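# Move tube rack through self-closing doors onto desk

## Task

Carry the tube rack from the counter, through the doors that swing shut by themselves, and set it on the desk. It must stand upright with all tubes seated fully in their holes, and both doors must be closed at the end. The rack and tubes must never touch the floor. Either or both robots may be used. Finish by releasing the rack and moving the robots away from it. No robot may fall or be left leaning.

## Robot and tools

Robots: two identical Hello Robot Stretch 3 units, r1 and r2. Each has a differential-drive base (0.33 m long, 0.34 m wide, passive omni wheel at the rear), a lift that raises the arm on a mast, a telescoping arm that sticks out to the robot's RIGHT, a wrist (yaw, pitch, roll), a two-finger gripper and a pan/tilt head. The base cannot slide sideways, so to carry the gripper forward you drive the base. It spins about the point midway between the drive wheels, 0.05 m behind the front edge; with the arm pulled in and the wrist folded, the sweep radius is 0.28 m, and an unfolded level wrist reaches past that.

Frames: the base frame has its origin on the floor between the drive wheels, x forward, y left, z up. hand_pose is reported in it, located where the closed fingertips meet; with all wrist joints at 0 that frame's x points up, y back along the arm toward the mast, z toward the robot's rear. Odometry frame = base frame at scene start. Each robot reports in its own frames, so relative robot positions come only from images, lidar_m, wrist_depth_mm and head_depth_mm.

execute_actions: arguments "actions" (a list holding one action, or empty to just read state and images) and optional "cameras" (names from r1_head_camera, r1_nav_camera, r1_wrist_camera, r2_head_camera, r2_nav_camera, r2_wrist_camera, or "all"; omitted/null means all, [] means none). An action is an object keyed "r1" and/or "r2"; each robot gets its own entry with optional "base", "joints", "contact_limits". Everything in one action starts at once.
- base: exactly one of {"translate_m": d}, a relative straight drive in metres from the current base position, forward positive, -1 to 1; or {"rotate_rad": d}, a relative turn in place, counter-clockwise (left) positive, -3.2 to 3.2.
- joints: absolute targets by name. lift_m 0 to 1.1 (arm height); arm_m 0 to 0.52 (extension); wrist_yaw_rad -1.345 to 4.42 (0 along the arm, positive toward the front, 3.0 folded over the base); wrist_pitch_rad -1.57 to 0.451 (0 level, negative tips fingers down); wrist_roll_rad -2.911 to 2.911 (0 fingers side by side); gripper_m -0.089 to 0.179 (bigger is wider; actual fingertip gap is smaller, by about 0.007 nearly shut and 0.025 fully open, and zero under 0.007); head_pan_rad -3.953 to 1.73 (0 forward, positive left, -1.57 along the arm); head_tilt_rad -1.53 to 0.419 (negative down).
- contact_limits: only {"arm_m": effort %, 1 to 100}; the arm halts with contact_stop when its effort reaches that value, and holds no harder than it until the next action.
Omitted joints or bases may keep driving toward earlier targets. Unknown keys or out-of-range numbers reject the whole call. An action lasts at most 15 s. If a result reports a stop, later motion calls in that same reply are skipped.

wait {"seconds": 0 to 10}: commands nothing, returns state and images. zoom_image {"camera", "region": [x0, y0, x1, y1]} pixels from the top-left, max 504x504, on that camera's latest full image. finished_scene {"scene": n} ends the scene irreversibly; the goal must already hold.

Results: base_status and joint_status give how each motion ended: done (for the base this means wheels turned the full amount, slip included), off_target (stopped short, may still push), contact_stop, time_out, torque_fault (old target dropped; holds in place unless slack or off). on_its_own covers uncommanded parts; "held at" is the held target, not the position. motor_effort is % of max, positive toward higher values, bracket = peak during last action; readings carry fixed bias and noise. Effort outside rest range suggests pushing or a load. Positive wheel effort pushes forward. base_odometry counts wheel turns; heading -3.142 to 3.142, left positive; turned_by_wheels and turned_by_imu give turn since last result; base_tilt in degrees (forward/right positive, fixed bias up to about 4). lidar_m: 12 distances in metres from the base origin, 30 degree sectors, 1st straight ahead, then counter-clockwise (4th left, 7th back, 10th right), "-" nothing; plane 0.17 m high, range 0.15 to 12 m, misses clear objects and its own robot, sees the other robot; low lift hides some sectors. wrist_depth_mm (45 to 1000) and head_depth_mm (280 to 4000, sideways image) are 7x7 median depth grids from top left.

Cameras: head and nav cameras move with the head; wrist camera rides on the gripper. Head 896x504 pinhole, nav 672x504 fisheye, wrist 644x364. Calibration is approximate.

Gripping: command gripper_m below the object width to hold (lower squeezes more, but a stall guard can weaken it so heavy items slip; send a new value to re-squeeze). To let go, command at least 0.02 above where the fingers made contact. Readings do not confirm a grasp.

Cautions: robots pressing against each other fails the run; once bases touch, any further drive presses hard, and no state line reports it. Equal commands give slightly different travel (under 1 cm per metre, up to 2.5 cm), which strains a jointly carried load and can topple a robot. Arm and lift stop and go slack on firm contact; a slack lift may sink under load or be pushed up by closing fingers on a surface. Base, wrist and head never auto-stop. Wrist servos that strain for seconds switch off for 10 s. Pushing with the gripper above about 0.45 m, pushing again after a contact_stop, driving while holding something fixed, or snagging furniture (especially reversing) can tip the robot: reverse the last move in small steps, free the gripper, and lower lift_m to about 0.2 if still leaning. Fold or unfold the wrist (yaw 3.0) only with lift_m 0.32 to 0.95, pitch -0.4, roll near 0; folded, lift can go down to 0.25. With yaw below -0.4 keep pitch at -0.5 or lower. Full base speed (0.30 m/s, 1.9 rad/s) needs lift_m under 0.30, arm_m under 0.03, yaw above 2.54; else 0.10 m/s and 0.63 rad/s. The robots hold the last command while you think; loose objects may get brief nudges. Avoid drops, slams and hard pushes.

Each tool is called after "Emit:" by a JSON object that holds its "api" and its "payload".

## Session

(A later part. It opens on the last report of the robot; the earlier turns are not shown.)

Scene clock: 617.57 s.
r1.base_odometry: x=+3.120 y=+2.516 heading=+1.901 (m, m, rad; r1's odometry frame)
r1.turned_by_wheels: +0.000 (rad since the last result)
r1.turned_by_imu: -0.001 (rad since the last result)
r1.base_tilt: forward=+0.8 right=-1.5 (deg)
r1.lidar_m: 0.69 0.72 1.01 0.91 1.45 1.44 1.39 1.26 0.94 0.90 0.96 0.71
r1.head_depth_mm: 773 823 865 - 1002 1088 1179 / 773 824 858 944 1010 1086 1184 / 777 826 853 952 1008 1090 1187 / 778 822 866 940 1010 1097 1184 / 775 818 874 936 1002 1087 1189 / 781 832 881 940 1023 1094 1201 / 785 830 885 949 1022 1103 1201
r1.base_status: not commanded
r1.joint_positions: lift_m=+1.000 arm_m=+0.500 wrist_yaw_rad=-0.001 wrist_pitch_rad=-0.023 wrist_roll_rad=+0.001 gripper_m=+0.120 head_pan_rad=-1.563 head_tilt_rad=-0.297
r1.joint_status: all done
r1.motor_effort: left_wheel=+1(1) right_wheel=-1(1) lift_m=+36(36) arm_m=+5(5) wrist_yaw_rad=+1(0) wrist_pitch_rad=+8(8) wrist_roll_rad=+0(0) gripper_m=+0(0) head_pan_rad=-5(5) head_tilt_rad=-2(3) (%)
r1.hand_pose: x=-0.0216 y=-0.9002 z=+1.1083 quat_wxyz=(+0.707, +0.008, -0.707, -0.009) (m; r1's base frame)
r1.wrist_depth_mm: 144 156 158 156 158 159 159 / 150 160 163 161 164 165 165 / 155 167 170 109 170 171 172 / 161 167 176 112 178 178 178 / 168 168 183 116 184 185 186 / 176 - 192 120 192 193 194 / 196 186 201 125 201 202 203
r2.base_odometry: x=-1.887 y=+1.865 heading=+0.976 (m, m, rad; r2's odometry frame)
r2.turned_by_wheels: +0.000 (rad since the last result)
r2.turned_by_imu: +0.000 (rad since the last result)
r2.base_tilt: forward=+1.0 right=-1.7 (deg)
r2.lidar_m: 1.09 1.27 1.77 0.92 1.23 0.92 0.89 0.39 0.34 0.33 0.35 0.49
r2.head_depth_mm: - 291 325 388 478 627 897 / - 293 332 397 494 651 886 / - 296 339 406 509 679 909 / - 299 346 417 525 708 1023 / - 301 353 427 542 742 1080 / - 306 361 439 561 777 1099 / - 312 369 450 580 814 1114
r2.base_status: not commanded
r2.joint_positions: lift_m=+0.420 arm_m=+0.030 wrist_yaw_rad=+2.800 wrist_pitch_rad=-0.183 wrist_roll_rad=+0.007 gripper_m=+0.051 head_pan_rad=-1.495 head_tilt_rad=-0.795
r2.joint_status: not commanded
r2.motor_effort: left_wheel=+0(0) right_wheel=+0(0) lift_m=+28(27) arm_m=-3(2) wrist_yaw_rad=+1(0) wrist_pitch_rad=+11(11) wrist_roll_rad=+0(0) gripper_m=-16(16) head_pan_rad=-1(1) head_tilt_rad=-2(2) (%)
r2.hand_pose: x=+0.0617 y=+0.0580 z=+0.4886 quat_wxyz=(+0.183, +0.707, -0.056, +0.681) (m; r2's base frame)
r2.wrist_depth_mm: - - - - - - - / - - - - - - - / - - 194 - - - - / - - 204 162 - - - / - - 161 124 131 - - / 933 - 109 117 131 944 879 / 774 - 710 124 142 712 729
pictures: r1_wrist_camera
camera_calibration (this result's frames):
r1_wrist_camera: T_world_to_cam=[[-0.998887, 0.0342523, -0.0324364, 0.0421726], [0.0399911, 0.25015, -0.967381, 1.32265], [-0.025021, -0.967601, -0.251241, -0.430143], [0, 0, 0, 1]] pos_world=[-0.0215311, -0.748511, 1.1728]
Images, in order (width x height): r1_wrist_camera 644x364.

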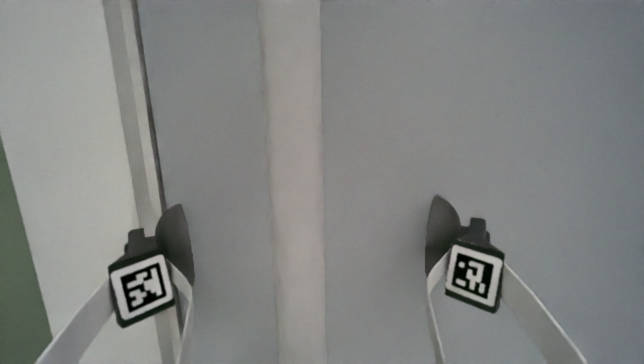

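Good. Grip and pull.

Emit:
{"api": "execute_actions", "payload": {"actions": [{"r1":{"joints":{"gripper_m":-0.035}}}], "cameras": []}}

Emit:
{"api": "execute_actions", "payload": {"actions": [{"r1":{"joints":{"arm_m":0.3,"wrist_yaw_rad":-0.1},"base":{"translate_m":-0.03},"contact_limits":{"arm_m":28}}}], "cameras": ["r1_wrist_camera"]}}

Scene clock: 627.17 s.
r1.base_odometry: x=+3.120 y=+2.516 heading=+1.901 (m, m, rad; r1's odometry frame)
r1.turned_by_wheels: +0.000 (rad since the last result)
r1.turned_by_imu: +0.015 (rad since the last result)
r1.base_tilt: forward=+0.7 right=-1.5 (deg)
r1.lidar_m: 0.69 0.72 1.02 0.91 1.46 1.44 1.40 1.23 0.94 0.91 0.94 0.71
r1.head_depth_mm: 772 819 866 - 998 1083 1164 / 777 823 864 945 1008 1083 1185 / 780 822 860 947 1011 1091 1186 / 780 822 876 945 1012 1088 1191 / 774 822 876 939 1014 1099 1201 / 785 834 888 955 1022 1108 1197 / 786 836 895 956 1031 1108 1208
r1.base_status: not commanded
r1.joint_positions: lift_m=+1.000 arm_m=+0.499 wrist_yaw_rad=-0.042 wrist_pitch_rad=-0.032 wrist_roll_rad=+0.000 gripper_m=-0.031 head_pan_rad=-1.563 head_tilt_rad=-0.297
r1.joint_status: gripper_m off_target (ended at -0.031, target -0.035)
r1.on_its_own: wrist_yaw_rad is at rest, and its effort (+35) is outside its rest range (-12 to +12)
r1.motor_effort: left_wheel=-2(8) right_wheel=+0(12) lift_m=+35(36) arm_m=+12(12) wrist_yaw_rad=+35(42) wrist_pitch_rad=+12(12) wrist_roll_rad=+1(1) gripper_m=-28(98) head_pan_rad=-4(5) head_tilt_rad=-2(2) (%)
r1.hand_pose: x=-0.0322 y=-0.8992 z=+1.1062 quat_wxyz=(+0.707, -0.003, -0.707, -0.026) (m; r1's base frame)
r1.wrist_depth_mm: 144 155 159 100 162 163 165 / 149 158 165 103 168 170 172 / 155 158 171 108 175 177 179 / 161 164 178 112 181 184 185 / 168 170 185 115 190 192 193 / 179 177 193 121 201 201 203 / 195 184 204 164 208 210 212
r2.base_odometry: x=-1.887 y=+1.865 heading=+0.976 (m, m, rad; r2's odometry frame)
r2.turned_by_wheels: +0.000 (rad since the last result)
r2.turned_by_imu: +0.000 (rad since the last result)
r2.base_tilt: forward=+0.9 right=-1.6 (deg)
r2.lidar_m: 1.09 1.27 1.77 0.92 1.23 0.91 0.89 0.39 0.34 0.33 0.35 0.48
r2.head_depth_mm: - 291 325 387 479 629 898 / - 293 332 397 493 652 884 / - 296 339 407 509 681 908 / - 298 345 417 525 708 1015 / - 301 353 428 542 739 1077 / - 306 361 439 561 775 1091 / - 312 368 451 579 814 1116
r2.base_status: not commanded
r2.joint_positions: lift_m=+0.420 arm_m=+0.030 wrist_yaw_rad=+2.800 wrist_pitch_rad=-0.183 wrist_roll_rad=+0.007 gripper_m=+0.051 head_pan_rad=-1.495 head_tilt_rad=-0.795
r2.joint_status: not commanded
r2.motor_effort: left_wheel=+0(0) right_wheel=+0(0) lift_m=+28(28) arm_m=-1(2) wrist_yaw_rad=+0(0) wrist_pitch_rad=+11(11) wrist_roll_rad=+0(0) gripper_m=-15(16) head_pan_rad=-2(1) head_tilt_rad=-2(2) (%)
r2.hand_pose: x=+0.0617 y=+0.0580 z=+0.4886 quat_wxyz=(+0.183, +0.707, -0.056, +0.681) (m; r2's base frame)
r2.wrist_depth_mm: - - - - - - - / - - - - - - - / - - 193 - - - - / - - 203 163 - - - / - - 161 124 132 - - / 931 - 109 116 130 927 898 / 761 - 717 124 142 717 718
pictures: none
No camera images: the call's "cameras" was empty. Leave "cameras" out to get every camera's image.

Scene clock: 629.87 s.
r1.base_odometry: x=+3.130 y=+2.487 heading=+1.900 (m, m, rad; r1's odometry frame)
r1.turned_by_wheels: -0.001 (rad since the last result)
r1.turned_by_imu: +0.011 (rad since the last result)
r1.base_tilt: forward=+0.7 right=-1.3 (deg)
r1.lidar_m: 0.72 0.76 1.08 0.91 1.46 1.40 1.37 1.21 0.79 0.72 0.96 0.74
r1.head_depth_mm: 643 684 718 799 845 912 994 / 629 670 702 - 826 893 971 / 616 654 687 - 815 869 948 / 607 641 682 731 791 855 935 / 757 801 857 938 1010 1094 1194 / 778 833 883 947 1019 1107 1206 / 787 836 891 954 1026 1112 1217
r1.base_status: done
r1.joint_positions: lift_m=+1.000 arm_m=+0.301 wrist_yaw_rad=-0.055 wrist_pitch_rad=-0.025 wrist_roll_rad=+0.001 gripper_m=-0.028 head_pan_rad=-1.563 head_tilt_rad=-0.297
r1.joint_status: wrist_yaw_rad off_target (ended at -0.055, target -0.100); the others done
r1.on_its_own: wrist_yaw_rad is held at -0.029, not at your -0.100, by its stall guard, which is still easing; gripper_m is held at -0.029, not at your -0.035, by its stall guard, which is not easing now
r1.motor_effort: left_wheel=-8(36) right_wheel=+12(36) lift_m=+34(34) arm_m=-11(18) wrist_yaw_rad=+21(62) wrist_pitch_rad=+9(11) wrist_roll_rad=+0(1) gripper_m=-20(28) head_pan_rad=-4(4) head_tilt_rad=-2(2) (%)
r1.contact_limits: arm_m 28 (drawing in: default 32, maximum 51; extending or still: default 41, maximum 68)
r1.hand_pose: x=-0.0354 y=-0.7008 z=+1.1079 quat_wxyz=(+0.706, -0.010, -0.707, -0.028) (m; r1's base frame)
r1.wrist_depth_mm: 327 154 161 111 187 203 221 / 343 160 167 116 195 212 232 / 354 167 173 120 203 221 244 / 368 364 180 124 211 231 256 / 384 379 185 127 223 243 270 / 400 399 189 136 235 255 286 / 417 422 204 209 239 270 301
r2.base_odometry: x=-1.887 y=+1.865 heading=+0.976 (m, m, rad; r2's odometry frame)
r2.turned_by_wheels: +0.000 (rad since the last result)
r2.turned_by_imu: +0.000 (rad since the last result)
r2.base_tilt: forward=+1.0 right=-1.6 (deg)
r2.lidar_m: 1.09 1.27 1.78 0.92 1.23 0.91 0.89 0.39 0.34 0.33 0.35 0.49
r2.head_depth_mm: - 291 325 388 479 629 897 / - 293 332 397 494 653 888 / - 295 339 407 508 678 908 / - 298 346 417 526 708 1021 / - 301 353 428 543 740 1075 / - 306 361 439 560 775 1098 / - 312 369 451 581 814 1119
r2.base_status: not commanded
r2.joint_positions: lift_m=+0.420 arm_m=+0.030 wrist_yaw_rad=+2.800 wrist_pitch_rad=-0.183 wrist_roll_rad=+0.007 gripper_m=+0.051 head_pan_rad=-1.495 head_tilt_rad=-0.795
r2.joint_status: not commanded
r2.motor_effort: left_wheel=+0(0) right_wheel=+0(0) lift_m=+28(27) arm_m=-2(2) wrist_yaw_rad=+1(0) wrist_pitch_rad=+11(11) wrist_roll_rad=+0(0) gripper_m=-16(16) head_pan_rad=-2(3) head_tilt_rad=-2(2) (%)
r2.hand_pose: x=+0.0617 y=+0.0580 z=+0.4886 quat_wxyz=(+0.183, +0.707, -0.056, +0.681) (m; r2's base frame)
r2.wrist_depth_mm: - - - - - - - / - - - - - - - / - - 193 - - - - / - - 203 163 - - - / - - 161 124 132 - - / 948 - 109 117 130 944 909 / 753 - 708 124 143 731 736
pictures: r1_wrist_camera
camera_calibration (this result's frames):
r1_wrist_camera: T_world_to_cam=[[-0.99555, 0.0883137, -0.0328618, 0.0599944], [0.0540303, 0.249282, -0.966922, 1.27232], [-0.0772006, -0.964396, -0.252945, -0.235358], [0, 0, 0, 1]] pos_world=[-0.0271862, -0.549443, 1.17267]
Images, in order (width x height): r1_wrist_camera 644x364.

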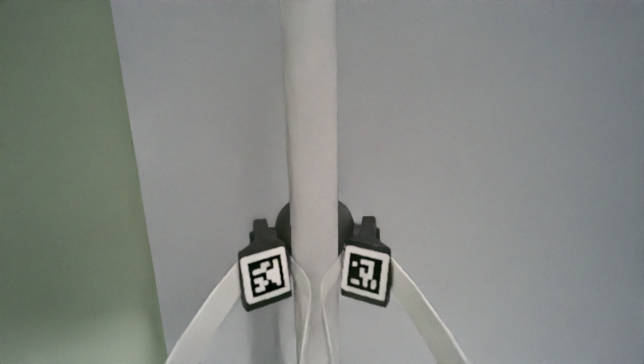

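Emit:
{"api": "execute_actions", "payload": {"actions": [{"r1":{"joints":{"arm_m":0.1,"wrist_yaw_rad":-0.25},"base":{"translate_m":-0.04},"contact_limits":{"arm_m":28}}}], "cameras": ["r1_wrist_camera","r1_nav_camera"]}}

Scene clock: 638.27 s.
r1.base_odometry: x=+3.143 y=+2.450 heading=+1.900 (m, m, rad; r1's odometry frame)
r1.turned_by_wheels: +0.000 (rad since the last result)
r1.turned_by_imu: -0.002 (rad since the last result)
r1.base_tilt: forward=+0.7 right=-1.5 (deg)
r1.lidar_m: 0.76 0.80 1.14 0.91 1.47 1.36 1.33 1.23 0.59 0.48 0.96 0.78
r1.head_depth_mm: 463 494 529 560 - - - / 439 445 479 509 - - 693 / 417 441 472 495 - - 652 / 400 423 452 487 524 575 650 / 809 858 916 957 1019 1103 1184 / 770 821 881 945 1023 1101 1198 / 785 833 887 949 1030 1105 1211
r1.base_status: done
r1.joint_positions: lift_m=+1.000 arm_m=+0.101 wrist_yaw_rad=-0.266 wrist_pitch_rad=-0.027 wrist_roll_rad=+0.001 gripper_m=-0.028 head_pan_rad=-1.563 head_tilt_rad=-0.297
r1.joint_status: all done
r1.on_its_own: gripper_m is held at -0.029, not at your -0.035, by its stall guard, which is not easing now; wrist_yaw_rad is at rest, and its effort (+13) is outside its rest range (-12 to +12)
r1.motor_effort: left_wheel=-3(29) right_wheel=+7(44) lift_m=+35(34) arm_m=-13(13) wrist_yaw_rad=+13(92) wrist_pitch_rad=+10(11) wrist_roll_rad=+0(1) gripper_m=-18(27) head_pan_rad=-4(5) head_tilt_rad=-2(2) (%)
r1.contact_limits: arm_m 28 (drawing in: default 32, maximum 51; extending or still: default 41, maximum 68)
r1.hand_pose: x=-0.0886 y=-0.4923 z=+1.1074 quat_wxyz=(+0.699, -0.084, -0.702, -0.103) (m; r1's base frame)
r1.wrist_depth_mm: 118 132 158 110 261 394 667 / 120 135 162 115 276 422 694 / 124 138 167 190 289 451 737 / 129 141 172 196 304 491 773 / 141 144 173 127 325 536 818 / 518 149 171 133 364 590 869 / 546 152 195 146 333 657 904
r2.base_odometry: x=-1.887 y=+1.865 heading=+0.976 (m, m, rad; r2's odometry frame)
r2.turned_by_wheels: +0.000 (rad since the last result)
r2.turned_by_imu: +0.000 (rad since the last result)
r2.base_tilt: forward=+0.9 right=-1.6 (deg)
r2.lidar_m: 1.09 1.27 1.77 0.92 1.23 0.92 0.89 0.39 0.34 0.33 0.35 0.49
r2.head_depth_mm: - 291 325 388 479 628 896 / - 293 332 396 494 651 884 / - 296 339 406 508 678 907 / - 298 345 417 524 708 1015 / - 301 353 427 541 740 1078 / - 306 361 438 560 776 1093 / - 312 369 451 581 815 1115
r2.base_status: not commanded
r2.joint_positions: lift_m=+0.420 arm_m=+0.030 wrist_yaw_rad=+2.800 wrist_pitch_rad=-0.183 wrist_roll_rad=+0.007 gripper_m=+0.051 head_pan_rad=-1.495 head_tilt_rad=-0.795
r2.joint_status: not commanded
r2.motor_effort: left_wheel=+0(0) right_wheel=+0(0) lift_m=+28(28) arm_m=-3(2) wrist_yaw_rad=+0(0) wrist_pitch_rad=+11(11) wrist_roll_rad=+0(0) gripper_m=-16(16) head_pan_rad=-1(2) head_tilt_rad=-2(2) (%)
r2.hand_pose: x=+0.0617 y=+0.0580 z=+0.4886 quat_wxyz=(+0.183, +0.707, -0.056, +0.681) (m; r2's base frame)
r2.wrist_depth_mm: - - - - - - - / - - - - - - - / - - 193 - - - - / - - 203 163 - - - / - - 161 125 132 - - / 941 - 109 116 130 917 886 / 762 - 713 123 142 726 723
pictures: r1_nav_camera (sideways: a quarter turn counterclockwise sets it upright), r1_wrist_camera
camera_calibration (this result's frames):
r1_nav_camera: T_world_to_cam=[[-0.0527194, -0.326241, 0.943815, -1.18337], [-0.998335, 0.0393879, -0.0421499, 0.108289], [-0.0234239, -0.944466, -0.327775, 0.382664], [0, 0, 0, 1]] pos_world=[0.0546849, -0.0289178, 1.24688]
r1_wrist_camera: T_world_to_cam=[[-0.954909, 0.295092, -0.0327055, 0.0938512], [0.105509, 0.234314, -0.966419, 1.21934], [-0.277519, -0.926292, -0.254883, -0.0353109], [0, 0, 0, 1]] pos_world=[-0.0488315, -0.346111, 1.17246]
Images, in order (width x height): r1_nav_camera 672x504, r1_wrist_camera 644x364.

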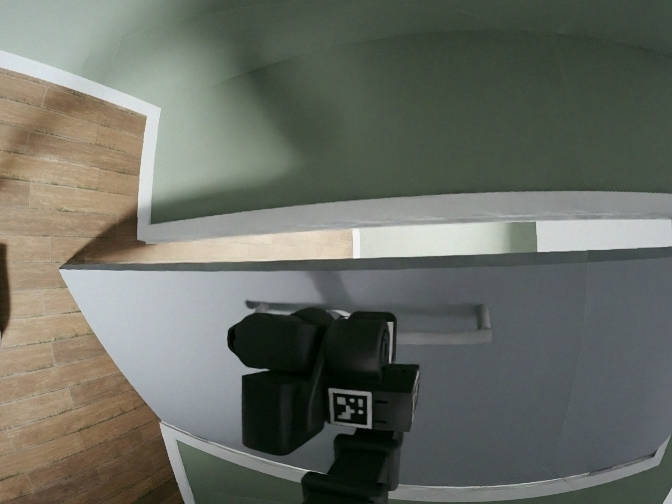

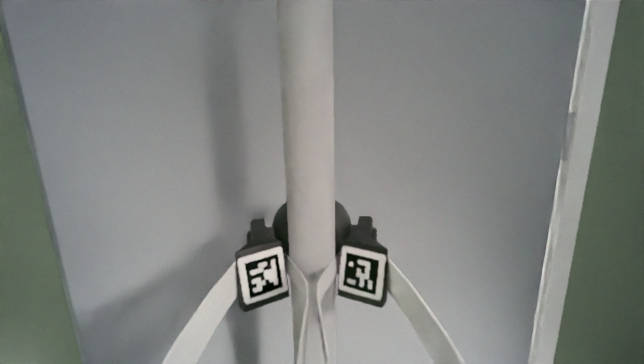

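Emit:
{"api": "execute_actions", "payload": {"actions": [{"r1":{"joints":{"arm_m":0.04,"wrist_yaw_rad":-0.27},"base":{"rotate_rad":-0.25},"contact_limits":{"arm_m":28}}}], "cameras": ["r1_wrist_camera","r1_nav_camera"]}}

Scene clock: 649.47 s.
r1.base_odometry: x=+3.143 y=+2.450 heading=+1.650 (m, m, rad; r1's odometry frame)
r1.turned_by_wheels: -0.250 (rad since the last result)
r1.turned_by_imu: -0.159 (rad since the last result)
r1.base_tilt: forward=+0.9 right=-1.4 (deg)
r1.lidar_m: 0.75 0.76 0.97 0.91 1.06 1.44 1.33 1.36 0.57 0.40 0.91 0.80
r1.head_depth_mm: 440 474 514 555 - - - / 395 398 366 388 - - - / 360 375 406 433 - - - / 329 347 369 394 423 454 499 / 331 359 - 3290 2402 1908 1516 / 3672 3903 - 3549 1056 1072 1144 / 793 803 840 901 966 1050 1131
r1.base_status: done
r1.joint_positions: lift_m=+1.000 arm_m=+0.040 wrist_yaw_rad=-0.266 wrist_pitch_rad=-0.025 wrist_roll_rad=+0.001 gripper_m=-0.028 head_pan_rad=-1.564 head_tilt_rad=-0.299
r1.joint_status: all done
r1.on_its_own: gripper_m is held at -0.029, not at your -0.035, by its stall guard, which is not easing now
r1.motor_effort: left_wheel=+1(24) right_wheel=+2(34) lift_m=+34(35) arm_m=-7(16) wrist_yaw_rad=-4(92) wrist_pitch_rad=+9(14) wrist_roll_rad=+0(1) gripper_m=-16(27) head_pan_rad=-4(4) head_tilt_rad=-1(1) (%)
r1.contact_limits: arm_m 28 (drawing in: default 32, maximum 51; extending or still: default 41, maximum 68)
r1.hand_pose: x=-0.0886 y=-0.4319 z=+1.1078 quat_wxyz=(+0.700, -0.085, -0.702, -0.103) (m; r1's base frame)
r1.wrist_depth_mm: 108 126 164 110 420 826 955 / 109 128 167 115 446 857 997 / 111 130 172 120 474 902 - / 112 132 175 215 506 962 - / 114 135 172 126 550 - - / 116 137 167 134 725 - - / 118 138 198 240 529 - -
r2.base_odometry: x=-1.887 y=+1.865 heading=+0.976 (m, m, rad; r2's odometry frame)
r2.turned_by_wheels: +0.000 (rad since the last result)
r2.turned_by_imu: +0.000 (rad since the last result)
r2.base_tilt: forward=+1.0 right=-1.7 (deg)
r2.lidar_m: 1.09 1.27 1.78 0.91 1.23 0.91 0.89 0.39 0.34 0.33 0.35 0.49
r2.head_depth_mm: - 291 325 387 479 627 896 / - 293 332 396 493 653 886 / - 295 339 407 509 679 906 / - 298 346 417 525 709 1017 / - 301 353 428 542 739 1076 / - 306 361 439 561 774 1095 / - 312 369 451 581 813 1118
r2.base_status: not commanded
r2.joint_positions: lift_m=+0.420 arm_m=+0.030 wrist_yaw_rad=+2.800 wrist_pitch_rad=-0.183 wrist_roll_rad=+0.007 gripper_m=+0.051 head_pan_rad=-1.495 head_tilt_rad=-0.795
r2.joint_status: not commanded
r2.motor_effort: left_wheel=+0(0) right_wheel=+0(0) lift_m=+27(27) arm_m=-2(3) wrist_yaw_rad=+1(0) wrist_pitch_rad=+11(11) wrist_roll_rad=+0(0) gripper_m=-16(15) head_pan_rad=+0(1) head_tilt_rad=-2(2) (%)
r2.hand_pose: x=+0.0617 y=+0.0580 z=+0.4886 quat_wxyz=(+0.183, +0.707, -0.056, +0.681) (m; r2's base frame)
r2.wrist_depth_mm: - - - - - - - / - - - - - - - / - - 195 - - - - / - - 204 163 - - - / - - 161 124 132 - - / 923 - 109 116 130 922 903 / 765 - 700 124 142 714 726
pictures: r1_nav_camera (sideways: a quarter turn counterclockwise sets it upright), r1_wrist_camera
camera_calibration (this result's frames):
r1_nav_camera: T_world_to_cam=[[-0.0529159, -0.327565, 0.943346, -1.18276], [-0.99831, 0.0400781, -0.0420825, 0.108201], [-0.0240228, -0.943978, -0.329132, 0.384434], [0, 0, 0, 1]] pos_world=[0.0546661, -0.0288693, 1.24683]
r1_wrist_camera: T_world_to_cam=[[-0.954944, 0.295047, -0.0320784, 0.0753253], [0.104568, 0.233336, -0.966757, 1.20544], [-0.277754, -0.926554, -0.253675, 0.0192175], [0, 0, 0, 1]] pos_world=[-0.0487816, -0.28569, 1.17266]
Images, in order (width x height): r1_nav_camera 672x504, r1_wrist_camera 644x364.

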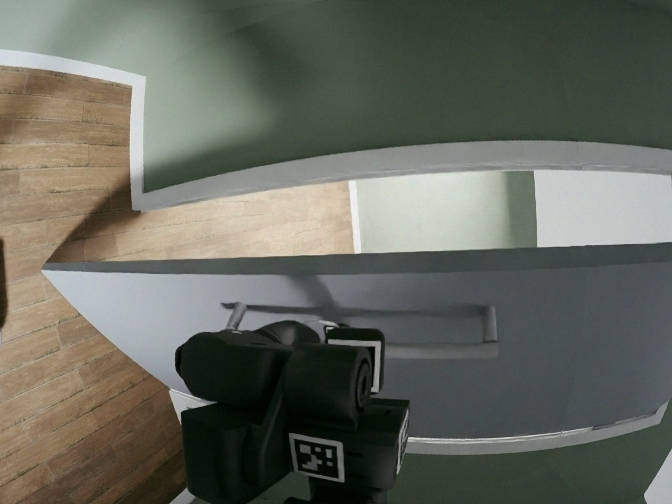

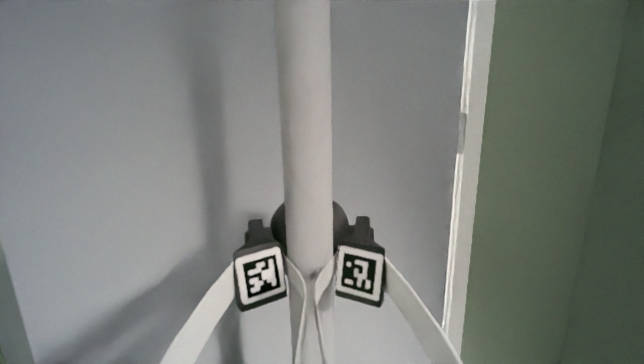

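Emit:
{"api": "execute_actions", "payload": {"actions": [{"r1":{"base":{"translate_m":-0.08}}}], "cameras": []}}

Emit:
{"api": "execute_actions", "payload": {"actions": [{"r1":{"base":{"rotate_rad":-0.2}}}], "cameras": []}}

Emit:
{"api": "execute_actions", "payload": {"actions": [{"r1":{"base":{"translate_m":-0.1}}}], "cameras": ["r1_wrist_camera","r1_nav_camera"]}}

Scene clock: 657.53 s.
r1.base_odometry: x=+3.150 y=+2.370 heading=+1.650 (m, m, rad; r1's odometry frame)
r1.turned_by_wheels: +0.000 (rad since the last result)
r1.turned_by_imu: +0.081 (rad since the last result)
r1.base_tilt: forward=+0.8 right=-1.4 (deg)
r1.lidar_m: 0.82 0.84 1.14 0.91 1.43 1.32 1.27 1.31 0.59 0.42 0.93 0.85
r1.head_depth_mm: 465 499 537 581 - - - / 429 456 489 524 - - - / 396 407 430 458 - - - / 369 384 412 438 462 496 539 / 345 363 383 409 440 478 528 / 340 373 918 972 1035 1094 1182 / 787 818 865 923 998 1078 1177
r1.base_status: done
r1.joint_positions: lift_m=+1.000 arm_m=+0.040 wrist_yaw_rad=-0.081 wrist_pitch_rad=-0.026 wrist_roll_rad=-0.001 gripper_m=-0.028 head_pan_rad=-1.564 head_tilt_rad=-0.299
r1.joint_status: not commanded
r1.on_its_own: wrist_yaw_rad is held at -0.093, not at your -0.270, by its stall guard, which is not easing now; gripper_m is held at -0.029, not at your -0.035, by its stall guard, which is not easing now
r1.motor_effort: left_wheel=+2(31) right_wheel=-3(40) lift_m=+33(33) arm_m=+2(7) wrist_yaw_rad=-9(80) wrist_pitch_rad=+10(10) wrist_roll_rad=+1(1) gripper_m=-17(24) head_pan_rad=-4(4) head_tilt_rad=-1(1) (%)
r1.hand_pose: x=-0.0422 y=-0.4394 z=+1.1076 quat_wxyz=(+0.707, -0.019, -0.706, -0.038) (m; r1's base frame)
r1.wrist_depth_mm: 119 133 159 110 260 382 655 / 121 136 163 114 271 405 676 / 125 139 168 119 285 438 700 / 129 142 173 124 299 481 746 / 136 146 172 125 319 519 773 / 625 150 171 132 362 564 833 / 659 152 195 222 334 632 876
r2.base_odometry: x=-1.887 y=+1.865 heading=+0.976 (m, m, rad; r2's odometry frame)
r2.turned_by_wheels: +0.000 (rad since the last result)
r2.turned_by_imu: +0.000 (rad since the last result)
r2.base_tilt: forward=+1.0 right=-1.7 (deg)
r2.lidar_m: 1.09 1.27 1.77 0.91 1.23 0.91 0.89 0.39 0.34 0.33 0.35 0.48
r2.head_depth_mm: - 291 325 388 478 627 897 / - 293 331 397 493 652 882 / - 295 339 407 509 680 911 / - 298 345 417 525 710 1018 / - 301 353 427 541 740 1076 / - 306 361 439 561 773 1097 / - 312 369 451 580 812 1117
r2.base_status: not commanded
r2.joint_positions: lift_m=+0.420 arm_m=+0.030 wrist_yaw_rad=+2.800 wrist_pitch_rad=-0.183 wrist_roll_rad=+0.007 gripper_m=+0.051 head_pan_rad=-1.495 head_tilt_rad=-0.795
r2.joint_status: not commanded
r2.motor_effort: left_wheel=+0(0) right_wheel=+0(0) lift_m=+27(28) arm_m=-2(2) wrist_yaw_rad=+1(0) wrist_pitch_rad=+11(11) wrist_roll_rad=+0(0) gripper_m=-16(16) head_pan_rad=-2(1) head_tilt_rad=-2(3) (%)
r2.hand_pose: x=+0.0617 y=+0.0580 z=+0.4886 quat_wxyz=(+0.183, +0.707, -0.056, +0.681) (m; r2's base frame)
r2.wrist_depth_mm: - - - - - - - / - - - - - - - / - - 193 - - - - / - - 203 163 - - - / - - 161 124 132 - - / 937 - 109 116 130 933 869 / 755 - 707 123 142 721 724
pictures: none
No camera images: the call's "cameras" was empty. Leave "cameras" out to get every camera's image.

Scene clock: 659.97 s.
r1.base_odometry: x=+3.150 y=+2.370 heading=+1.450 (m, m, rad; r1's odometry frame)
r1.turned_by_wheels: -0.200 (rad since the last result)
r1.turned_by_imu: -0.056 (rad since the last result)
r1.base_tilt: forward=+0.8 right=-1.6 (deg)
r1.lidar_m: 0.80 0.81 1.05 0.91 1.42 1.37 1.29 1.31 0.61 0.41 0.92 0.85
r1.head_depth_mm: 481 520 560 607 - - - / 439 468 503 540 - - - / 402 402 371 395 - - - / 371 385 416 442 463 495 540 / 344 362 383 407 436 472 518 / 333 360 - 3306 2217 1130 1180 / 3619 844 859 908 966 1050 1150
r1.base_status: done
r1.joint_positions: lift_m=+1.000 arm_m=+0.040 wrist_yaw_rad=-0.075 wrist_pitch_rad=-0.025 wrist_roll_rad=-0.002 gripper_m=-0.028 head_pan_rad=-1.564 head_tilt_rad=-0.299
r1.joint_status: not commanded
r1.on_its_own: wrist_yaw_rad is held at -0.093, not at your -0.270, by its stall guard, which is not easing now; gripper_m is held at -0.029, not at your -0.035, by its stall guard, which is not easing now; wrist_yaw_rad is at rest, and its effort (-14) is outside its rest range (-12 to +12)
r1.motor_effort: left_wheel=+2(24) right_wheel=-4(39) lift_m=+33(33) arm_m=-3(14) wrist_yaw_rad=-14(93) wrist_pitch_rad=+9(11) wrist_roll_rad=+1(1) gripper_m=-17(27) head_pan_rad=-4(4) head_tilt_rad=-1(1) (%)
r1.hand_pose: x=-0.0407 y=-0.4400 z=+1.1080 quat_wxyz=(+0.707, -0.018, -0.706, -0.036) (m; r1's base frame)
r1.wrist_depth_mm: 117 132 159 110 276 435 686 / 120 135 164 115 290 464 724 / 122 138 168 120 303 507 758 / 125 141 174 125 322 555 790 / 130 144 172 126 340 603 835 / 141 148 170 133 391 677 880 / 628 150 196 225 351 759 922
r2.base_odometry: x=-1.887 y=+1.865 heading=+0.976 (m, m, rad; r2's odometry frame)
r2.turned_by_wheels: +0.000 (rad since the last result)
r2.turned_by_imu: +0.000 (rad since the last result)
r2.base_tilt: forward=+1.0 right=-1.6 (deg)
r2.lidar_m: 1.09 1.27 1.77 0.91 1.23 0.92 0.89 0.39 0.34 0.33 0.35 0.49
r2.head_depth_mm: - 291 325 387 479 628 898 / - 293 331 397 494 653 886 / - 295 339 407 508 680 907 / - 298 346 417 525 708 1018 / - 301 353 428 542 741 1083 / - 306 360 439 560 775 1094 / - 312 369 451 581 812 1115
r2.base_status: not commanded
r2.joint_positions: lift_m=+0.420 arm_m=+0.030 wrist_yaw_rad=+2.800 wrist_pitch_rad=-0.183 wrist_roll_rad=+0.007 gripper_m=+0.051 head_pan_rad=-1.495 head_tilt_rad=-0.795
r2.joint_status: not commanded
r2.motor_effort: left_wheel=+0(0) right_wheel=+0(0) lift_m=+28(27) arm_m=-2(2) wrist_yaw_rad=-1(1) wrist_pitch_rad=+11(11) wrist_roll_rad=+0(0) gripper_m=-17(16) head_pan_rad=-2(1) head_tilt_rad=-2(2) (%)
r2.hand_pose: x=+0.0617 y=+0.0580 z=+0.4886 quat_wxyz=(+0.183, +0.707, -0.056, +0.681) (m; r2's base frame)
r2.wrist_depth_mm: - - - - - - - / - - - - - - - / - - 194 - - - - / - - 203 162 - - - / - - 162 124 131 - - / 959 - 109 117 131 911 880 / 763 - 721 124 143 709 710
pictures: none
No camera images: the call's "cameras" was empty. Leave "cameras" out to get every camera's image.

Scene clock: 664.03 s.
r1.base_odometry: x=+3.138 y=+2.271 heading=+1.451 (m, m, rad; r1's odometry frame)
r1.turned_by_wheels: +0.001 (rad since the last result)
r1.turned_by_imu: +0.009 (rad since the last result)
r1.base_tilt: forward=+1.8 right=-1.5 (deg)
r1.lidar_m: 0.89 0.91 1.18 0.90 1.41 1.26 1.20 1.22 0.70 0.44 0.42 0.94
r1.head_depth_mm: 537 578 629 681 - - - / 488 522 561 607 643 - - / 448 476 508 543 - - - / 412 436 463 492 - - 601 / 383 352 409 433 484 504 550 / 356 371 394 416 439 468 504 / 334 349 369 393 430 1037 1139
r1.base_status: done
r1.joint_positions: lift_m=+1.000 arm_m=+0.040 wrist_yaw_rad=+0.174 wrist_pitch_rad=-0.022 wrist_roll_rad=+0.000 gripper_m=-0.028 head_pan_rad=-1.564 head_tilt_rad=-0.299
r1.joint_status: not commanded
r1.on_its_own: wrist_yaw_rad is held at +0.006, not at your -0.270, by its stall guard, which is still easing; gripper_m is held at -0.029, not at your -0.035, by its stall guard, which is not easing now; right_wheel is at rest, and its effort (-26) is outside its rest range (-18 to +18)
r1.motor_effort: left_wheel=+13(16) right_wheel=-26(32) lift_m=+33(33) arm_m=+4(5) wrist_yaw_rad=-93(93) wrist_pitch_rad=+9(9) wrist_roll_rad=+0(1) gripper_m=-27(29) head_pan_rad=-4(4) head_tilt_rad=-1(1) (%)
r1.hand_pose: x=+0.0229 y=-0.4364 z=+1.1086 quat_wxyz=(+0.705, +0.070, -0.704, +0.053) (m; r1's base frame)
r1.wrist_depth_mm: 131 141 155 186 222 272 354 / 135 146 161 194 232 287 381 / 407 150 168 201 241 305 410 / 706 154 174 209 254 323 440 / 750 159 175 127 267 341 483 / 781 164 176 130 286 369 534 / 822 165 195 238 297 394 595
r2.base_odometry: x=-1.887 y=+1.865 heading=+0.976 (m, m, rad; r2's odometry frame)
r2.turned_by_wheels: +0.000 (rad since the last result)
r2.turned_by_imu: +0.000 (rad since the last result)
r2.base_tilt: forward=+0.9 right=-1.7 (deg)
r2.lidar_m: 1.09 1.27 1.78 0.91 1.23 0.91 0.89 0.39 0.34 0.33 0.35 0.48
r2.head_depth_mm: - 291 325 387 479 627 897 / - 293 332 397 493 653 885 / - 296 339 406 508 679 909 / - 298 345 417 524 707 1018 / - 301 353 428 541 741 1080 / - 306 361 439 560 776 1095 / - 312 369 451 580 815 1117
r2.base_status: not commanded
r2.joint_positions: lift_m=+0.420 arm_m=+0.030 wrist_yaw_rad=+2.800 wrist_pitch_rad=-0.183 wrist_roll_rad=+0.007 gripper_m=+0.051 head_pan_rad=-1.495 head_tilt_rad=-0.795
r2.joint_status: not commanded
r2.motor_effort: left_wheel=+0(0) right_wheel=+0(0) lift_m=+27(27) arm_m=-2(3) wrist_yaw_rad=+1(0) wrist_pitch_rad=+11(11) wrist_roll_rad=+0(0) gripper_m=-16(16) head_pan_rad=-2(0) head_tilt_rad=-2(2) (%)
r2.hand_pose: x=+0.0617 y=+0.0580 z=+0.4886 quat_wxyz=(+0.183, +0.707, -0.056, +0.681) (m; r2's base frame)
r2.wrist_depth_mm: - - - - - - - / - - - - - - - / - - 194 - - - - / - - 203 163 - - - / - - 161 124 131 - - / 959 - 110 117 130 904 892 / 768 - 707 123 142 708 714
pictures: r1_nav_camera (sideways: a quarter turn counterclockwise sets it upright), r1_wrist_camera
camera_calibration (this result's frames):
r1_nav_camera: T_world_to_cam=[[-0.0529892, -0.327636, 0.943317, -1.18272], [-0.998301, 0.0403067, -0.0420783, 0.108195], [-0.0242356, -0.943944, -0.329215, 0.384544], [0, 0, 0, 1]] pos_world=[0.0546596, -0.0288754, 1.24683]
r1_wrist_camera: T_world_to_cam=[[-0.989622, -0.140099, -0.0319426, -0.00612327], [-0.00454245, 0.252685, -0.967538, 1.2074], [0.143623, -0.957352, -0.250699, 0.0198101], [0, 0, 0, 1]] pos_world=[-0.00342035, -0.286985, 1.17298]
Images, in order (width x height): r1_nav_camera 672x504, r1_wrist_camera 644x364.

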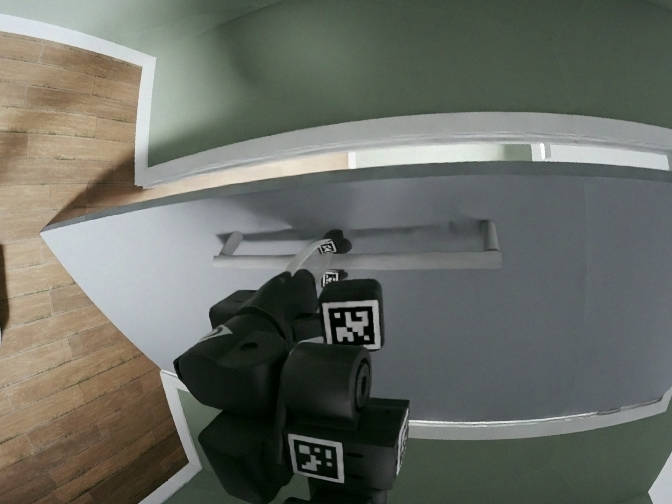

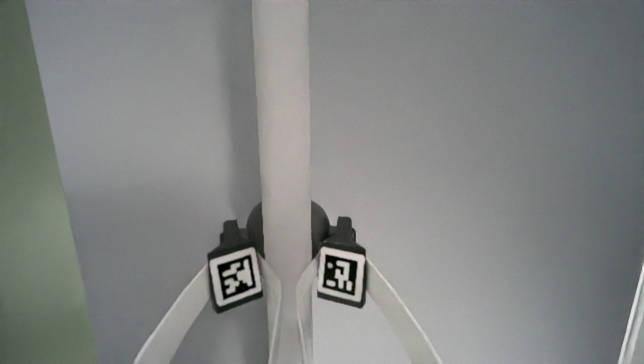

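Emit:
{"api": "execute_actions", "payload": {"actions": [{"r1":{"base":{"translate_m":-0.12},"joints":{"wrist_yaw_rad":0.55,"arm_m":0.02}}}], "cameras": ["r1_wrist_camera","r1_nav_camera"]}}

Scene clock: 675.17 s.
r1.base_odometry: x=+3.123 y=+2.152 heading=+1.452 (m, m, rad; r1's odometry frame)
r1.turned_by_wheels: +0.000 (rad since the last result)
r1.turned_by_imu: -0.131 (rad since the last result)
r1.base_tilt: forward=+0.9 right=-1.5 (deg)
r1.lidar_m: 0.98 0.99 1.19 0.90 1.37 1.24 1.10 1.11 1.01 0.46 0.38 1.10
r1.head_depth_mm: 829 895 962 1029 1102 - - / 687 737 794 864 951 - - / 585 621 660 708 758 - - / 512 538 568 602 654 693 - / 453 474 496 522 - - - / 407 424 442 462 474 - 527 / 369 383 397 413 345 363 426
r1.base_status: done
r1.joint_positions: lift_m=+1.000 arm_m=+0.020 wrist_yaw_rad=+0.668 wrist_pitch_rad=-0.023 wrist_roll_rad=-0.001 gripper_m=-0.028 head_pan_rad=-1.565 head_tilt_rad=-0.301
r1.joint_status: wrist_yaw_rad off_target (ended at +0.668, target +0.550); the others done
r1.on_its_own: wrist_yaw_rad is held at +0.650, not at your +0.550, by its stall guard, which is not easing now; gripper_m is held at -0.029, not at your -0.035, by its stall guard, which is not easing now; wrist_yaw_rad is at rest, and its effort (-15) is outside its rest range (-12 to +12)
r1.motor_effort: left_wheel=+2(46) right_wheel=-6(20) lift_m=+31(33) arm_m=+2(22) wrist_yaw_rad=-15(79) wrist_pitch_rad=+8(11) wrist_roll_rad=+1(1) gripper_m=-19(25) head_pan_rad=-4(4) head_tilt_rad=+1(1) (%)
r1.hand_pose: x=+0.1370 y=-0.3654 z=+1.1086 quat_wxyz=(+0.671, +0.240, -0.665, +0.224) (m; r1's base frame)
r1.wrist_depth_mm: 835 152 163 111 191 210 233 / 845 158 168 114 198 220 244 / 868 164 173 119 207 230 257 / 885 172 180 124 216 239 272 / 899 179 184 126 226 252 284 / 898 - 189 133 240 264 301 / 900 - 204 215 243 281 320
r2.base_odometry: x=-1.887 y=+1.865 heading=+0.976 (m, m, rad; r2's odometry frame)
r2.turned_by_wheels: +0.000 (rad since the last result)
r2.turned_by_imu: +0.000 (rad since the last result)
r2.base_tilt: forward=+1.0 right=-1.7 (deg)
r2.lidar_m: 1.09 1.27 1.77 0.89 1.23 0.91 0.89 0.39 0.34 0.33 0.35 0.49
r2.head_depth_mm: - 291 325 388 480 627 897 / - 293 332 396 494 651 884 / - 295 339 406 508 680 906 / - 299 345 417 525 708 1017 / - 301 353 428 543 741 1074 / - 306 361 439 561 776 1094 / - 312 369 451 581 812 1116
r2.base_status: not commanded
r2.joint_positions: lift_m=+0.420 arm_m=+0.030 wrist_yaw_rad=+2.800 wrist_pitch_rad=-0.183 wrist_roll_rad=+0.007 gripper_m=+0.051 head_pan_rad=-1.495 head_tilt_rad=-0.795
r2.joint_status: not commanded
r2.motor_effort: left_wheel=+0(0) right_wheel=+0(0) lift_m=+27(28) arm_m=-3(2) wrist_yaw_rad=+1(0) wrist_pitch_rad=+11(11) wrist_roll_rad=+0(0) gripper_m=-16(16) head_pan_rad=-2(3) head_tilt_rad=-2(2) (%)
r2.hand_pose: x=+0.0617 y=+0.0580 z=+0.4886 quat_wxyz=(+0.183, +0.707, -0.056, +0.681) (m; r2's base frame)
r2.wrist_depth_mm: - - - - - - - / - - - - - - - / - - 194 - - - - / - - 202 162 - - - / - - 161 124 131 - - / 961 - 110 116 131 963 865 / 758 - 709 124 143 725 721
pictures: r1_nav_camera (sideways: a quarter turn counterclockwise sets it upright), r1_wrist_camera
camera_calibration (this result's frames):
r1_nav_camera: T_world_to_cam=[[-0.0530832, -0.330208, 0.942414, -1.18154], [-0.998288, 0.0407581, -0.0419494, 0.108027], [-0.024559, -0.943028, -0.331806, 0.387918], [0, 0, 0, 1]] pos_world=[0.0546489, -0.0287404, 1.24675]
r1_wrist_camera: T_world_to_cam=[[-0.804761, -0.592801, -0.0307513, -0.0752734], [-0.124902, 0.219752, -0.967527, 1.1944], [0.580309, -0.774788, -0.25089, 0.0785305], [0, 0, 0, 1]] pos_world=[0.0430345, -0.24625, 1.173]
Images, in order (width x height): r1_nav_camera 672x504, r1_wrist_camera 644x364.

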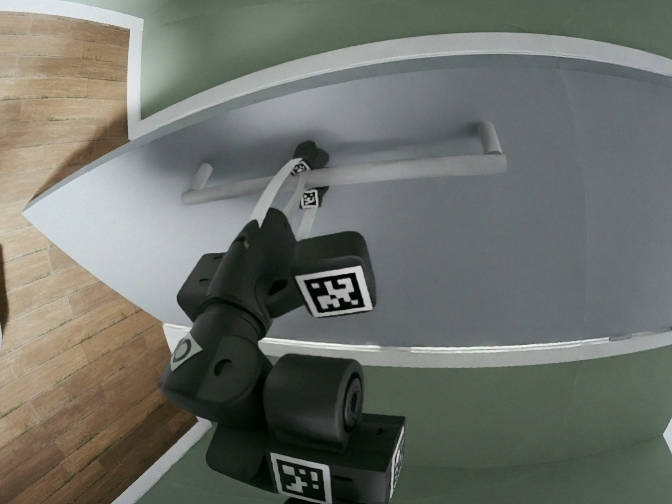

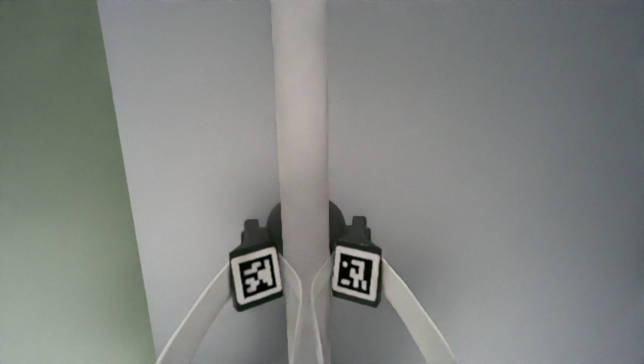

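Emit:
{"api": "execute_actions", "payload": {"actions": [{"r1":{"base":{"translate_m":-0.12},"joints":{"wrist_yaw_rad":0.95}}}], "cameras": ["r1_wrist_camera","r1_nav_camera"]}}

Scene clock: 683.10 s.
r1.base_odometry: x=+3.109 y=+2.032 heading=+1.452 (m, m, rad; r1's odometry frame)
r1.turned_by_wheels: +0.000 (rad since the last result)
r1.turned_by_imu: -0.044 (rad since the last result)
r1.base_tilt: forward=+0.9 right=-1.5 (deg)
r1.lidar_m: 1.10 1.10 1.28 0.90 1.34 1.14 0.99 0.99 1.10 0.51 0.36 0.36
r1.head_depth_mm: 910 974 1038 1114 1186 - - / 885 940 997 1082 1158 - - / 795 845 893 962 1027 - - / 646 679 712 752 799 829 - / 546 567 592 617 665 727 - / 471 487 505 525 538 - - / 417 429 442 456 468 - -
r1.base_status: done
r1.joint_positions: lift_m=+1.000 arm_m=+0.020 wrist_yaw_rad=+0.964 wrist_pitch_rad=-0.022 wrist_roll_rad=+0.001 gripper_m=-0.028 head_pan_rad=-1.565 head_tilt_rad=-0.301
r1.joint_status: all done
r1.on_its_own: gripper_m is held at -0.029, not at your -0.035, by its stall guard, which is not easing now
r1.motor_effort: left_wheel=+2(50) right_wheel=-4(10) lift_m=+32(32) arm_m=-5(12) wrist_yaw_rad=-11(81) wrist_pitch_rad=+8(8) wrist_roll_rad=+0(1) gripper_m=-17(26) head_pan_rad=-4(4) head_tilt_rad=+1(1) (%)
r1.hand_pose: x=+0.1886 y=-0.3111 z=+1.1088 quat_wxyz=(+0.630, +0.335, -0.623, +0.321) (m; r1's base frame)
r1.wrist_depth_mm: 839 163 166 111 181 190 199 / 854 930 171 115 188 198 208 / 876 952 177 121 195 206 217 / 882 - 184 188 204 215 228 / 903 - 190 126 213 224 238 / 901 - 195 134 223 235 250 / 924 - 209 216 231 246 264
r2.base_odometry: x=-1.887 y=+1.865 heading=+0.976 (m, m, rad; r2's odometry frame)
r2.turned_by_wheels: +0.000 (rad since the last result)
r2.turned_by_imu: +0.000 (rad since the last result)
r2.base_tilt: forward=+1.0 right=-1.6 (deg)
r2.lidar_m: 1.09 1.27 0.88 1.01 1.23 0.92 0.89 0.39 0.34 0.33 0.35 0.48
r2.head_depth_mm: - 291 325 387 479 629 897 / - 293 332 398 493 651 886 / - 296 338 407 508 680 908 / - 298 346 417 525 708 1021 / - 300 354 428 542 743 1076 / - 306 361 439 561 774 1094 / - 312 369 451 580 814 1117
r2.base_status: not commanded
r2.joint_positions: lift_m=+0.420 arm_m=+0.030 wrist_yaw_rad=+2.800 wrist_pitch_rad=-0.183 wrist_roll_rad=+0.007 gripper_m=+0.051 head_pan_rad=-1.495 head_tilt_rad=-0.795
r2.joint_status: not commanded
r2.motor_effort: left_wheel=+0(0) right_wheel=+0(0) lift_m=+28(27) arm_m=-3(2) wrist_yaw_rad=+1(1) wrist_pitch_rad=+11(11) wrist_roll_rad=+0(0) gripper_m=-16(16) head_pan_rad=-2(2) head_tilt_rad=-2(2) (%)
r2.hand_pose: x=+0.0617 y=+0.0580 z=+0.4886 quat_wxyz=(+0.183, +0.707, -0.056, +0.681) (m; r2's base frame)
r2.wrist_depth_mm: - - - - - - - / - - - - - - - / - - 193 973 - - - / - - 203 163 - - - / - - 160 124 132 - - / 937 - 109 117 130 925 868 / 751 - 728 124 143 713 734
pictures: r1_nav_camera (sideways: a quarter turn counterclockwise sets it upright), r1_wrist_camera
camera_calibration (this result's frames):
r1_nav_camera: T_world_to_cam=[[-0.0530833, -0.330208, 0.942414, -1.18154], [-0.998288, 0.0407583, -0.0419494, 0.108027], [-0.0245592, -0.943028, -0.331806, 0.387918], [0, 0, 0, 1]] pos_world=[0.0546489, -0.0287404, 1.24675]
r1_wrist_camera: T_world_to_cam=[[-0.597111, -0.80149, -0.0327291, -0.103409], [-0.181667, 0.174858, -0.967689, 1.18607], [0.781316, -0.571872, -0.250014, 0.114964], [0, 0, 0, 1]] pos_world=[0.0638987, -0.22453, 1.1731]
Images, in order (width x height): r1_nav_camera 672x504, r1_wrist_camera 644x364.

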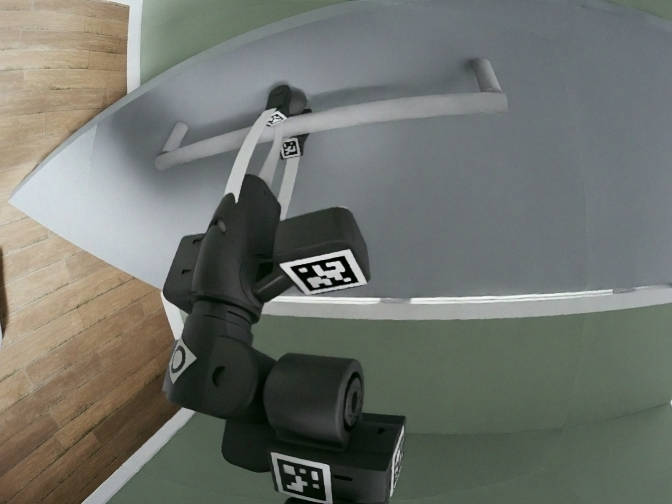

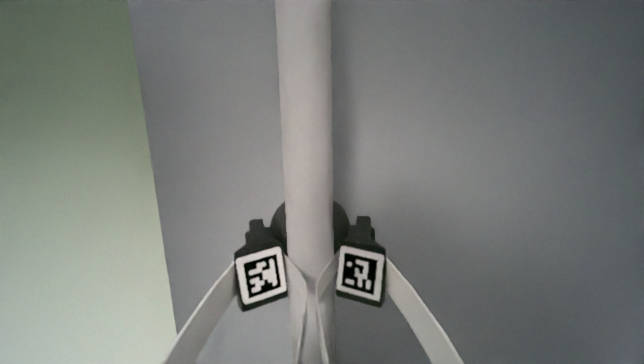

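Emit:
{"api": "execute_actions", "payload": {"actions": [{"r1":{"base":{"translate_m":-0.12},"joints":{"wrist_yaw_rad":1.2}}}], "cameras": ["r1_wrist_camera","r1_nav_camera"]}}

Scene clock: 688.47 s.
r1.base_odometry: x=+3.095 y=+1.913 heading=+1.452 (m, m, rad; r1's odometry frame)
r1.turned_by_wheels: +0.000 (rad since the last result)
r1.turned_by_imu: -0.001 (rad since the last result)
r1.base_tilt: forward=+0.9 right=-1.6 (deg)
r1.lidar_m: 1.21 1.21 1.40 0.92 1.31 1.00 0.87 0.88 1.03 0.57 0.36 0.34
r1.head_depth_mm: 939 998 1068 1147 1216 - - / 921 975 1040 1116 1197 - - / 888 940 1002 1082 1156 - - / 850 898 939 985 1035 1067 1135 / 675 697 721 747 778 840 - / 557 571 586 604 621 - - / 475 485 496 507 514 - -
r1.base_status: done
r1.joint_positions: lift_m=+1.000 arm_m=+0.020 wrist_yaw_rad=+1.146 wrist_pitch_rad=-0.021 wrist_roll_rad=+0.002 gripper_m=-0.028 head_pan_rad=-1.565 head_tilt_rad=-0.301
r1.joint_status: wrist_yaw_rad off_target (ended at +1.146, target +1.200)
r1.on_its_own: wrist_yaw_rad is held at +1.144, not at your +1.200, by its stall guard, which is not easing now; gripper_m is held at -0.029, not at your -0.035, by its stall guard, which is not easing now
r1.motor_effort: left_wheel=+1(13) right_wheel=-2(12) lift_m=+32(32) arm_m=-7(12) wrist_yaw_rad=-1(90) wrist_pitch_rad=+8(8) wrist_roll_rad=+0(0) gripper_m=-18(25) head_pan_rad=-4(4) head_tilt_rad=+1(1) (%)
r1.hand_pose: x=+0.2116 y=-0.2708 z=+1.1090 quat_wxyz=(+0.598, +0.390, -0.590, +0.377) (m; r1's base frame)
r1.wrist_depth_mm: 882 945 167 112 179 183 190 / 916 - 172 117 185 192 199 / 933 - 179 124 192 199 206 / 938 - 185 127 200 208 214 / 955 - 192 127 207 217 225 / 995 - 197 137 218 226 237 / - - 210 178 225 237 250
r2.base_odometry: x=-1.887 y=+1.865 heading=+0.976 (m, m, rad; r2's odometry frame)
r2.turned_by_wheels: +0.000 (rad since the last result)
r2.turned_by_imu: +0.000 (rad since the last result)
r2.base_tilt: forward=+0.9 right=-1.6 (deg)
r2.lidar_m: 1.09 1.27 0.90 1.26 1.23 0.91 0.89 0.39 0.34 0.33 0.35 0.48
r2.head_depth_mm: - 291 325 388 478 627 898 / - 293 332 396 493 652 887 / - 296 338 406 508 679 910 / - 299 346 417 524 708 1017 / - 300 353 427 543 739 1078 / - 306 360 439 560 776 1092 / - 312 369 451 580 814 1116
r2.base_status: not commanded
r2.joint_positions: lift_m=+0.420 arm_m=+0.030 wrist_yaw_rad=+2.800 wrist_pitch_rad=-0.183 wrist_roll_rad=+0.007 gripper_m=+0.051 head_pan_rad=-1.495 head_tilt_rad=-0.795
r2.joint_status: not commanded
r2.motor_effort: left_wheel=+0(0) right_wheel=+0(0) lift_m=+27(27) arm_m=-2(2) wrist_yaw_rad=-1(1) wrist_pitch_rad=+11(11) wrist_roll_rad=+0(0) gripper_m=-15(16) head_pan_rad=-1(2) head_tilt_rad=-2(2) (%)
r2.hand_pose: x=+0.0617 y=+0.0580 z=+0.4886 quat_wxyz=(+0.183, +0.707, -0.056, +0.681) (m; r2's base frame)
r2.wrist_depth_mm: - - - - - - - / - - - - - - - / - - 195 - - - - / - - 203 163 - - - / - - 161 124 132 - - / 925 - 109 116 130 922 879 / 740 - 718 123 143 730 726
pictures: r1_nav_camera (sideways: a quarter turn counterclockwise sets it upright), r1_wrist_camera
camera_calibration (this result's frames):
r1_nav_camera: T_world_to_cam=[[-0.0530832, -0.330208, 0.942414, -1.18154], [-0.998288, 0.0407581, -0.0419494, 0.108027], [-0.024559, -0.943028, -0.331806, 0.387918], [0, 0, 0, 1]] pos_world=[0.0546489, -0.0287404, 1.24675]
r1_wrist_camera: T_world_to_cam=[[-0.442092, -0.896352, -0.0332794, -0.115302], [-0.209565, 0.139293, -0.967822, 1.17977], [0.872145, -0.420893, -0.249425, 0.141112], [0, 0, 0, 1]] pos_world=[0.0731944, -0.208292, 1.17317]
Images, in order (width x height): r1_nav_camera 672x504, r1_wrist_camera 644x364.

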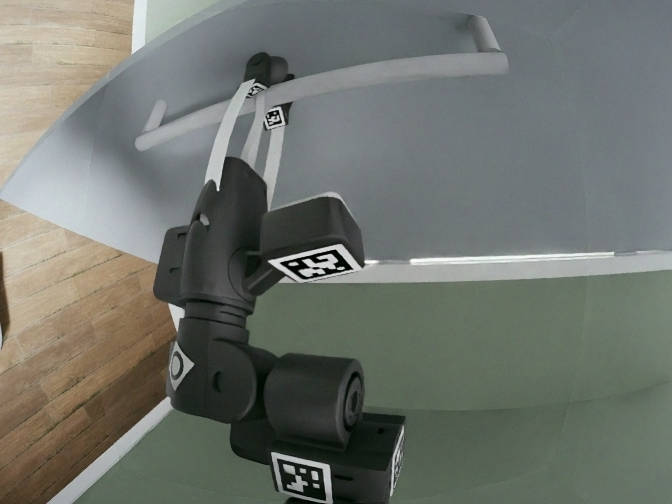

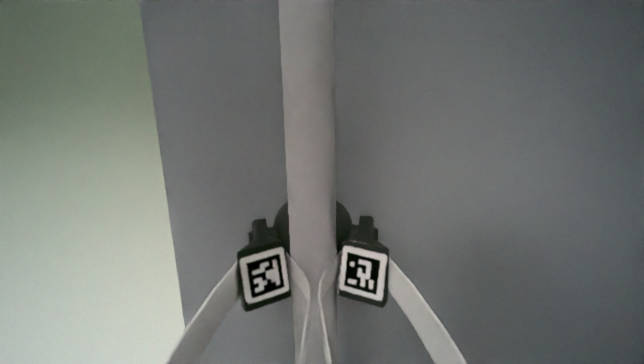

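Emit:
{"api": "execute_actions", "payload": {"actions": [{"r1":{"base":{"translate_m":-0.12},"joints":{"wrist_yaw_rad":1.35}}}], "cameras": ["r1_wrist_camera","r1_nav_camera"]}}

Scene clock: 694.20 s.
r1.base_odometry: x=+3.080 y=+1.794 heading=+1.452 (m, m, rad; r1's odometry frame)
r1.turned_by_wheels: +0.000 (rad since the last result)
r1.turned_by_imu: -0.001 (rad since the last result)
r1.base_tilt: forward=+0.8 right=-1.5 (deg)
r1.lidar_m: 1.33 1.33 0.95 1.02 1.28 0.87 0.76 0.76 0.89 0.68 0.36 0.32
r1.head_depth_mm: 970 1032 1101 1191 1245 - - / 944 1011 1069 1154 1239 - - / 924 980 1046 1116 1202 - - / 902 950 1008 1077 1160 1254 1330 / 869 916 963 1019 1034 1051 1152 / 719 727 736 748 759 - - / 574 579 584 591 597 - -
r1.base_status: done
r1.joint_positions: lift_m=+1.000 arm_m=+0.020 wrist_yaw_rad=+1.248 wrist_pitch_rad=-0.021 wrist_roll_rad=+0.003 gripper_m=-0.028 head_pan_rad=-1.565 head_tilt_rad=-0.301
r1.joint_status: wrist_yaw_rad off_target (ended at +1.248, target +1.350)
r1.on_its_own: wrist_yaw_rad is held at +1.258, not at your +1.350, by its stall guard, which is not easing now; gripper_m is held at -0.029, not at your -0.035, by its stall guard, which is not easing now
r1.motor_effort: left_wheel=+0(14) right_wheel=-3(10) lift_m=+32(32) arm_m=-8(12) wrist_yaw_rad=+7(90) wrist_pitch_rad=+8(7) wrist_roll_rad=-1(0) gripper_m=-18(26) head_pan_rad=-4(4) head_tilt_rad=+1(1) (%)
r1.hand_pose: x=+0.2211 y=-0.2465 z=+1.1089 quat_wxyz=(+0.578, +0.420, -0.570, +0.407) (m; r1's base frame)
r1.wrist_depth_mm: 971 163 165 111 181 189 200 / 999 - 172 117 187 198 208 / - - 177 181 194 204 216 / - - 184 130 202 214 227 / - - 190 127 212 223 236 / - - 195 135 222 233 249 / - - 208 178 231 245 262
r2.base_odometry: x=-1.887 y=+1.865 heading=+0.976 (m, m, rad; r2's odometry frame)
r2.turned_by_wheels: +0.000 (rad since the last result)
r2.turned_by_imu: +0.000 (rad since the last result)
r2.base_tilt: forward=+1.0 right=-1.8 (deg)
r2.lidar_m: 1.09 1.27 0.92 1.22 1.23 0.91 0.89 0.39 0.34 0.33 0.35 0.49
r2.head_depth_mm: - 291 325 387 479 626 895 / - 293 332 396 493 653 887 / - 295 339 406 509 679 908 / - 298 346 417 525 708 1018 / - 300 353 428 542 740 1075 / - 306 361 440 560 775 1094 / - 312 369 451 580 814 1118
r2.base_status: not commanded
r2.joint_positions: lift_m=+0.420 arm_m=+0.030 wrist_yaw_rad=+2.800 wrist_pitch_rad=-0.183 wrist_roll_rad=+0.007 gripper_m=+0.051 head_pan_rad=-1.495 head_tilt_rad=-0.795
r2.joint_status: not commanded
r2.motor_effort: left_wheel=+0(0) right_wheel=+0(0) lift_m=+27(28) arm_m=-3(2) wrist_yaw_rad=+1(1) wrist_pitch_rad=+11(11) wrist_roll_rad=+0(0) gripper_m=-16(16) head_pan_rad=-2(2) head_tilt_rad=-2(2) (%)
r2.hand_pose: x=+0.0617 y=+0.0580 z=+0.4886 quat_wxyz=(+0.183, +0.707, -0.056, +0.681) (m; r2's base frame)
r2.wrist_depth_mm: - - - - - - - / - - - - - - - / - - 194 - - - - / - - 205 162 - - - / - - 160 124 132 - - / 926 - 109 116 130 917 875 / 774 - 727 123 142 723 712
pictures: r1_nav_camera (sideways: a quarter turn counterclockwise sets it upright), r1_wrist_camera
camera_calibration (this result's frames):
r1_nav_camera: T_world_to_cam=[[-0.0530832, -0.330208, 0.942414, -1.18154], [-0.998288, 0.040758, -0.0419494, 0.108027], [-0.0245589, -0.943028, -0.331806, 0.387918], [0, 0, 0, 1]] pos_world=[0.0546489, -0.0287404, 1.24675]
r1_wrist_camera: T_world_to_cam=[[-0.348253, -0.936773, -0.0343015, -0.118859], [-0.222552, 0.118171, -0.967733, 1.1759], [0.910599, -0.329382, -0.249634, 0.157301], [0, 0, 0, 1]] pos_world=[0.0770676, -0.198489, 1.17315]
Images, in order (width x height): r1_nav_camera 672x504, r1_wrist_camera 644x364.

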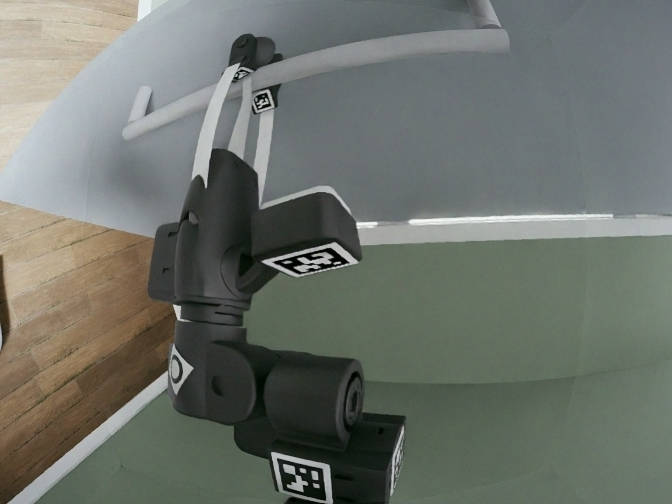

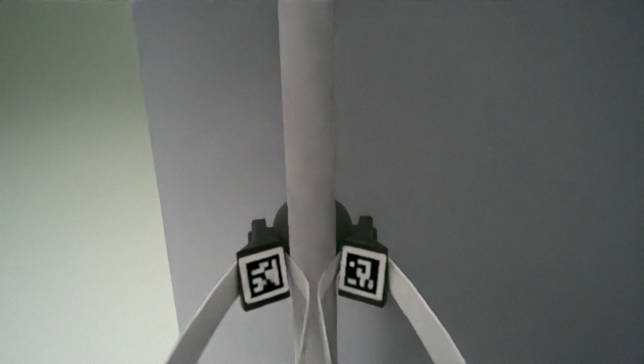

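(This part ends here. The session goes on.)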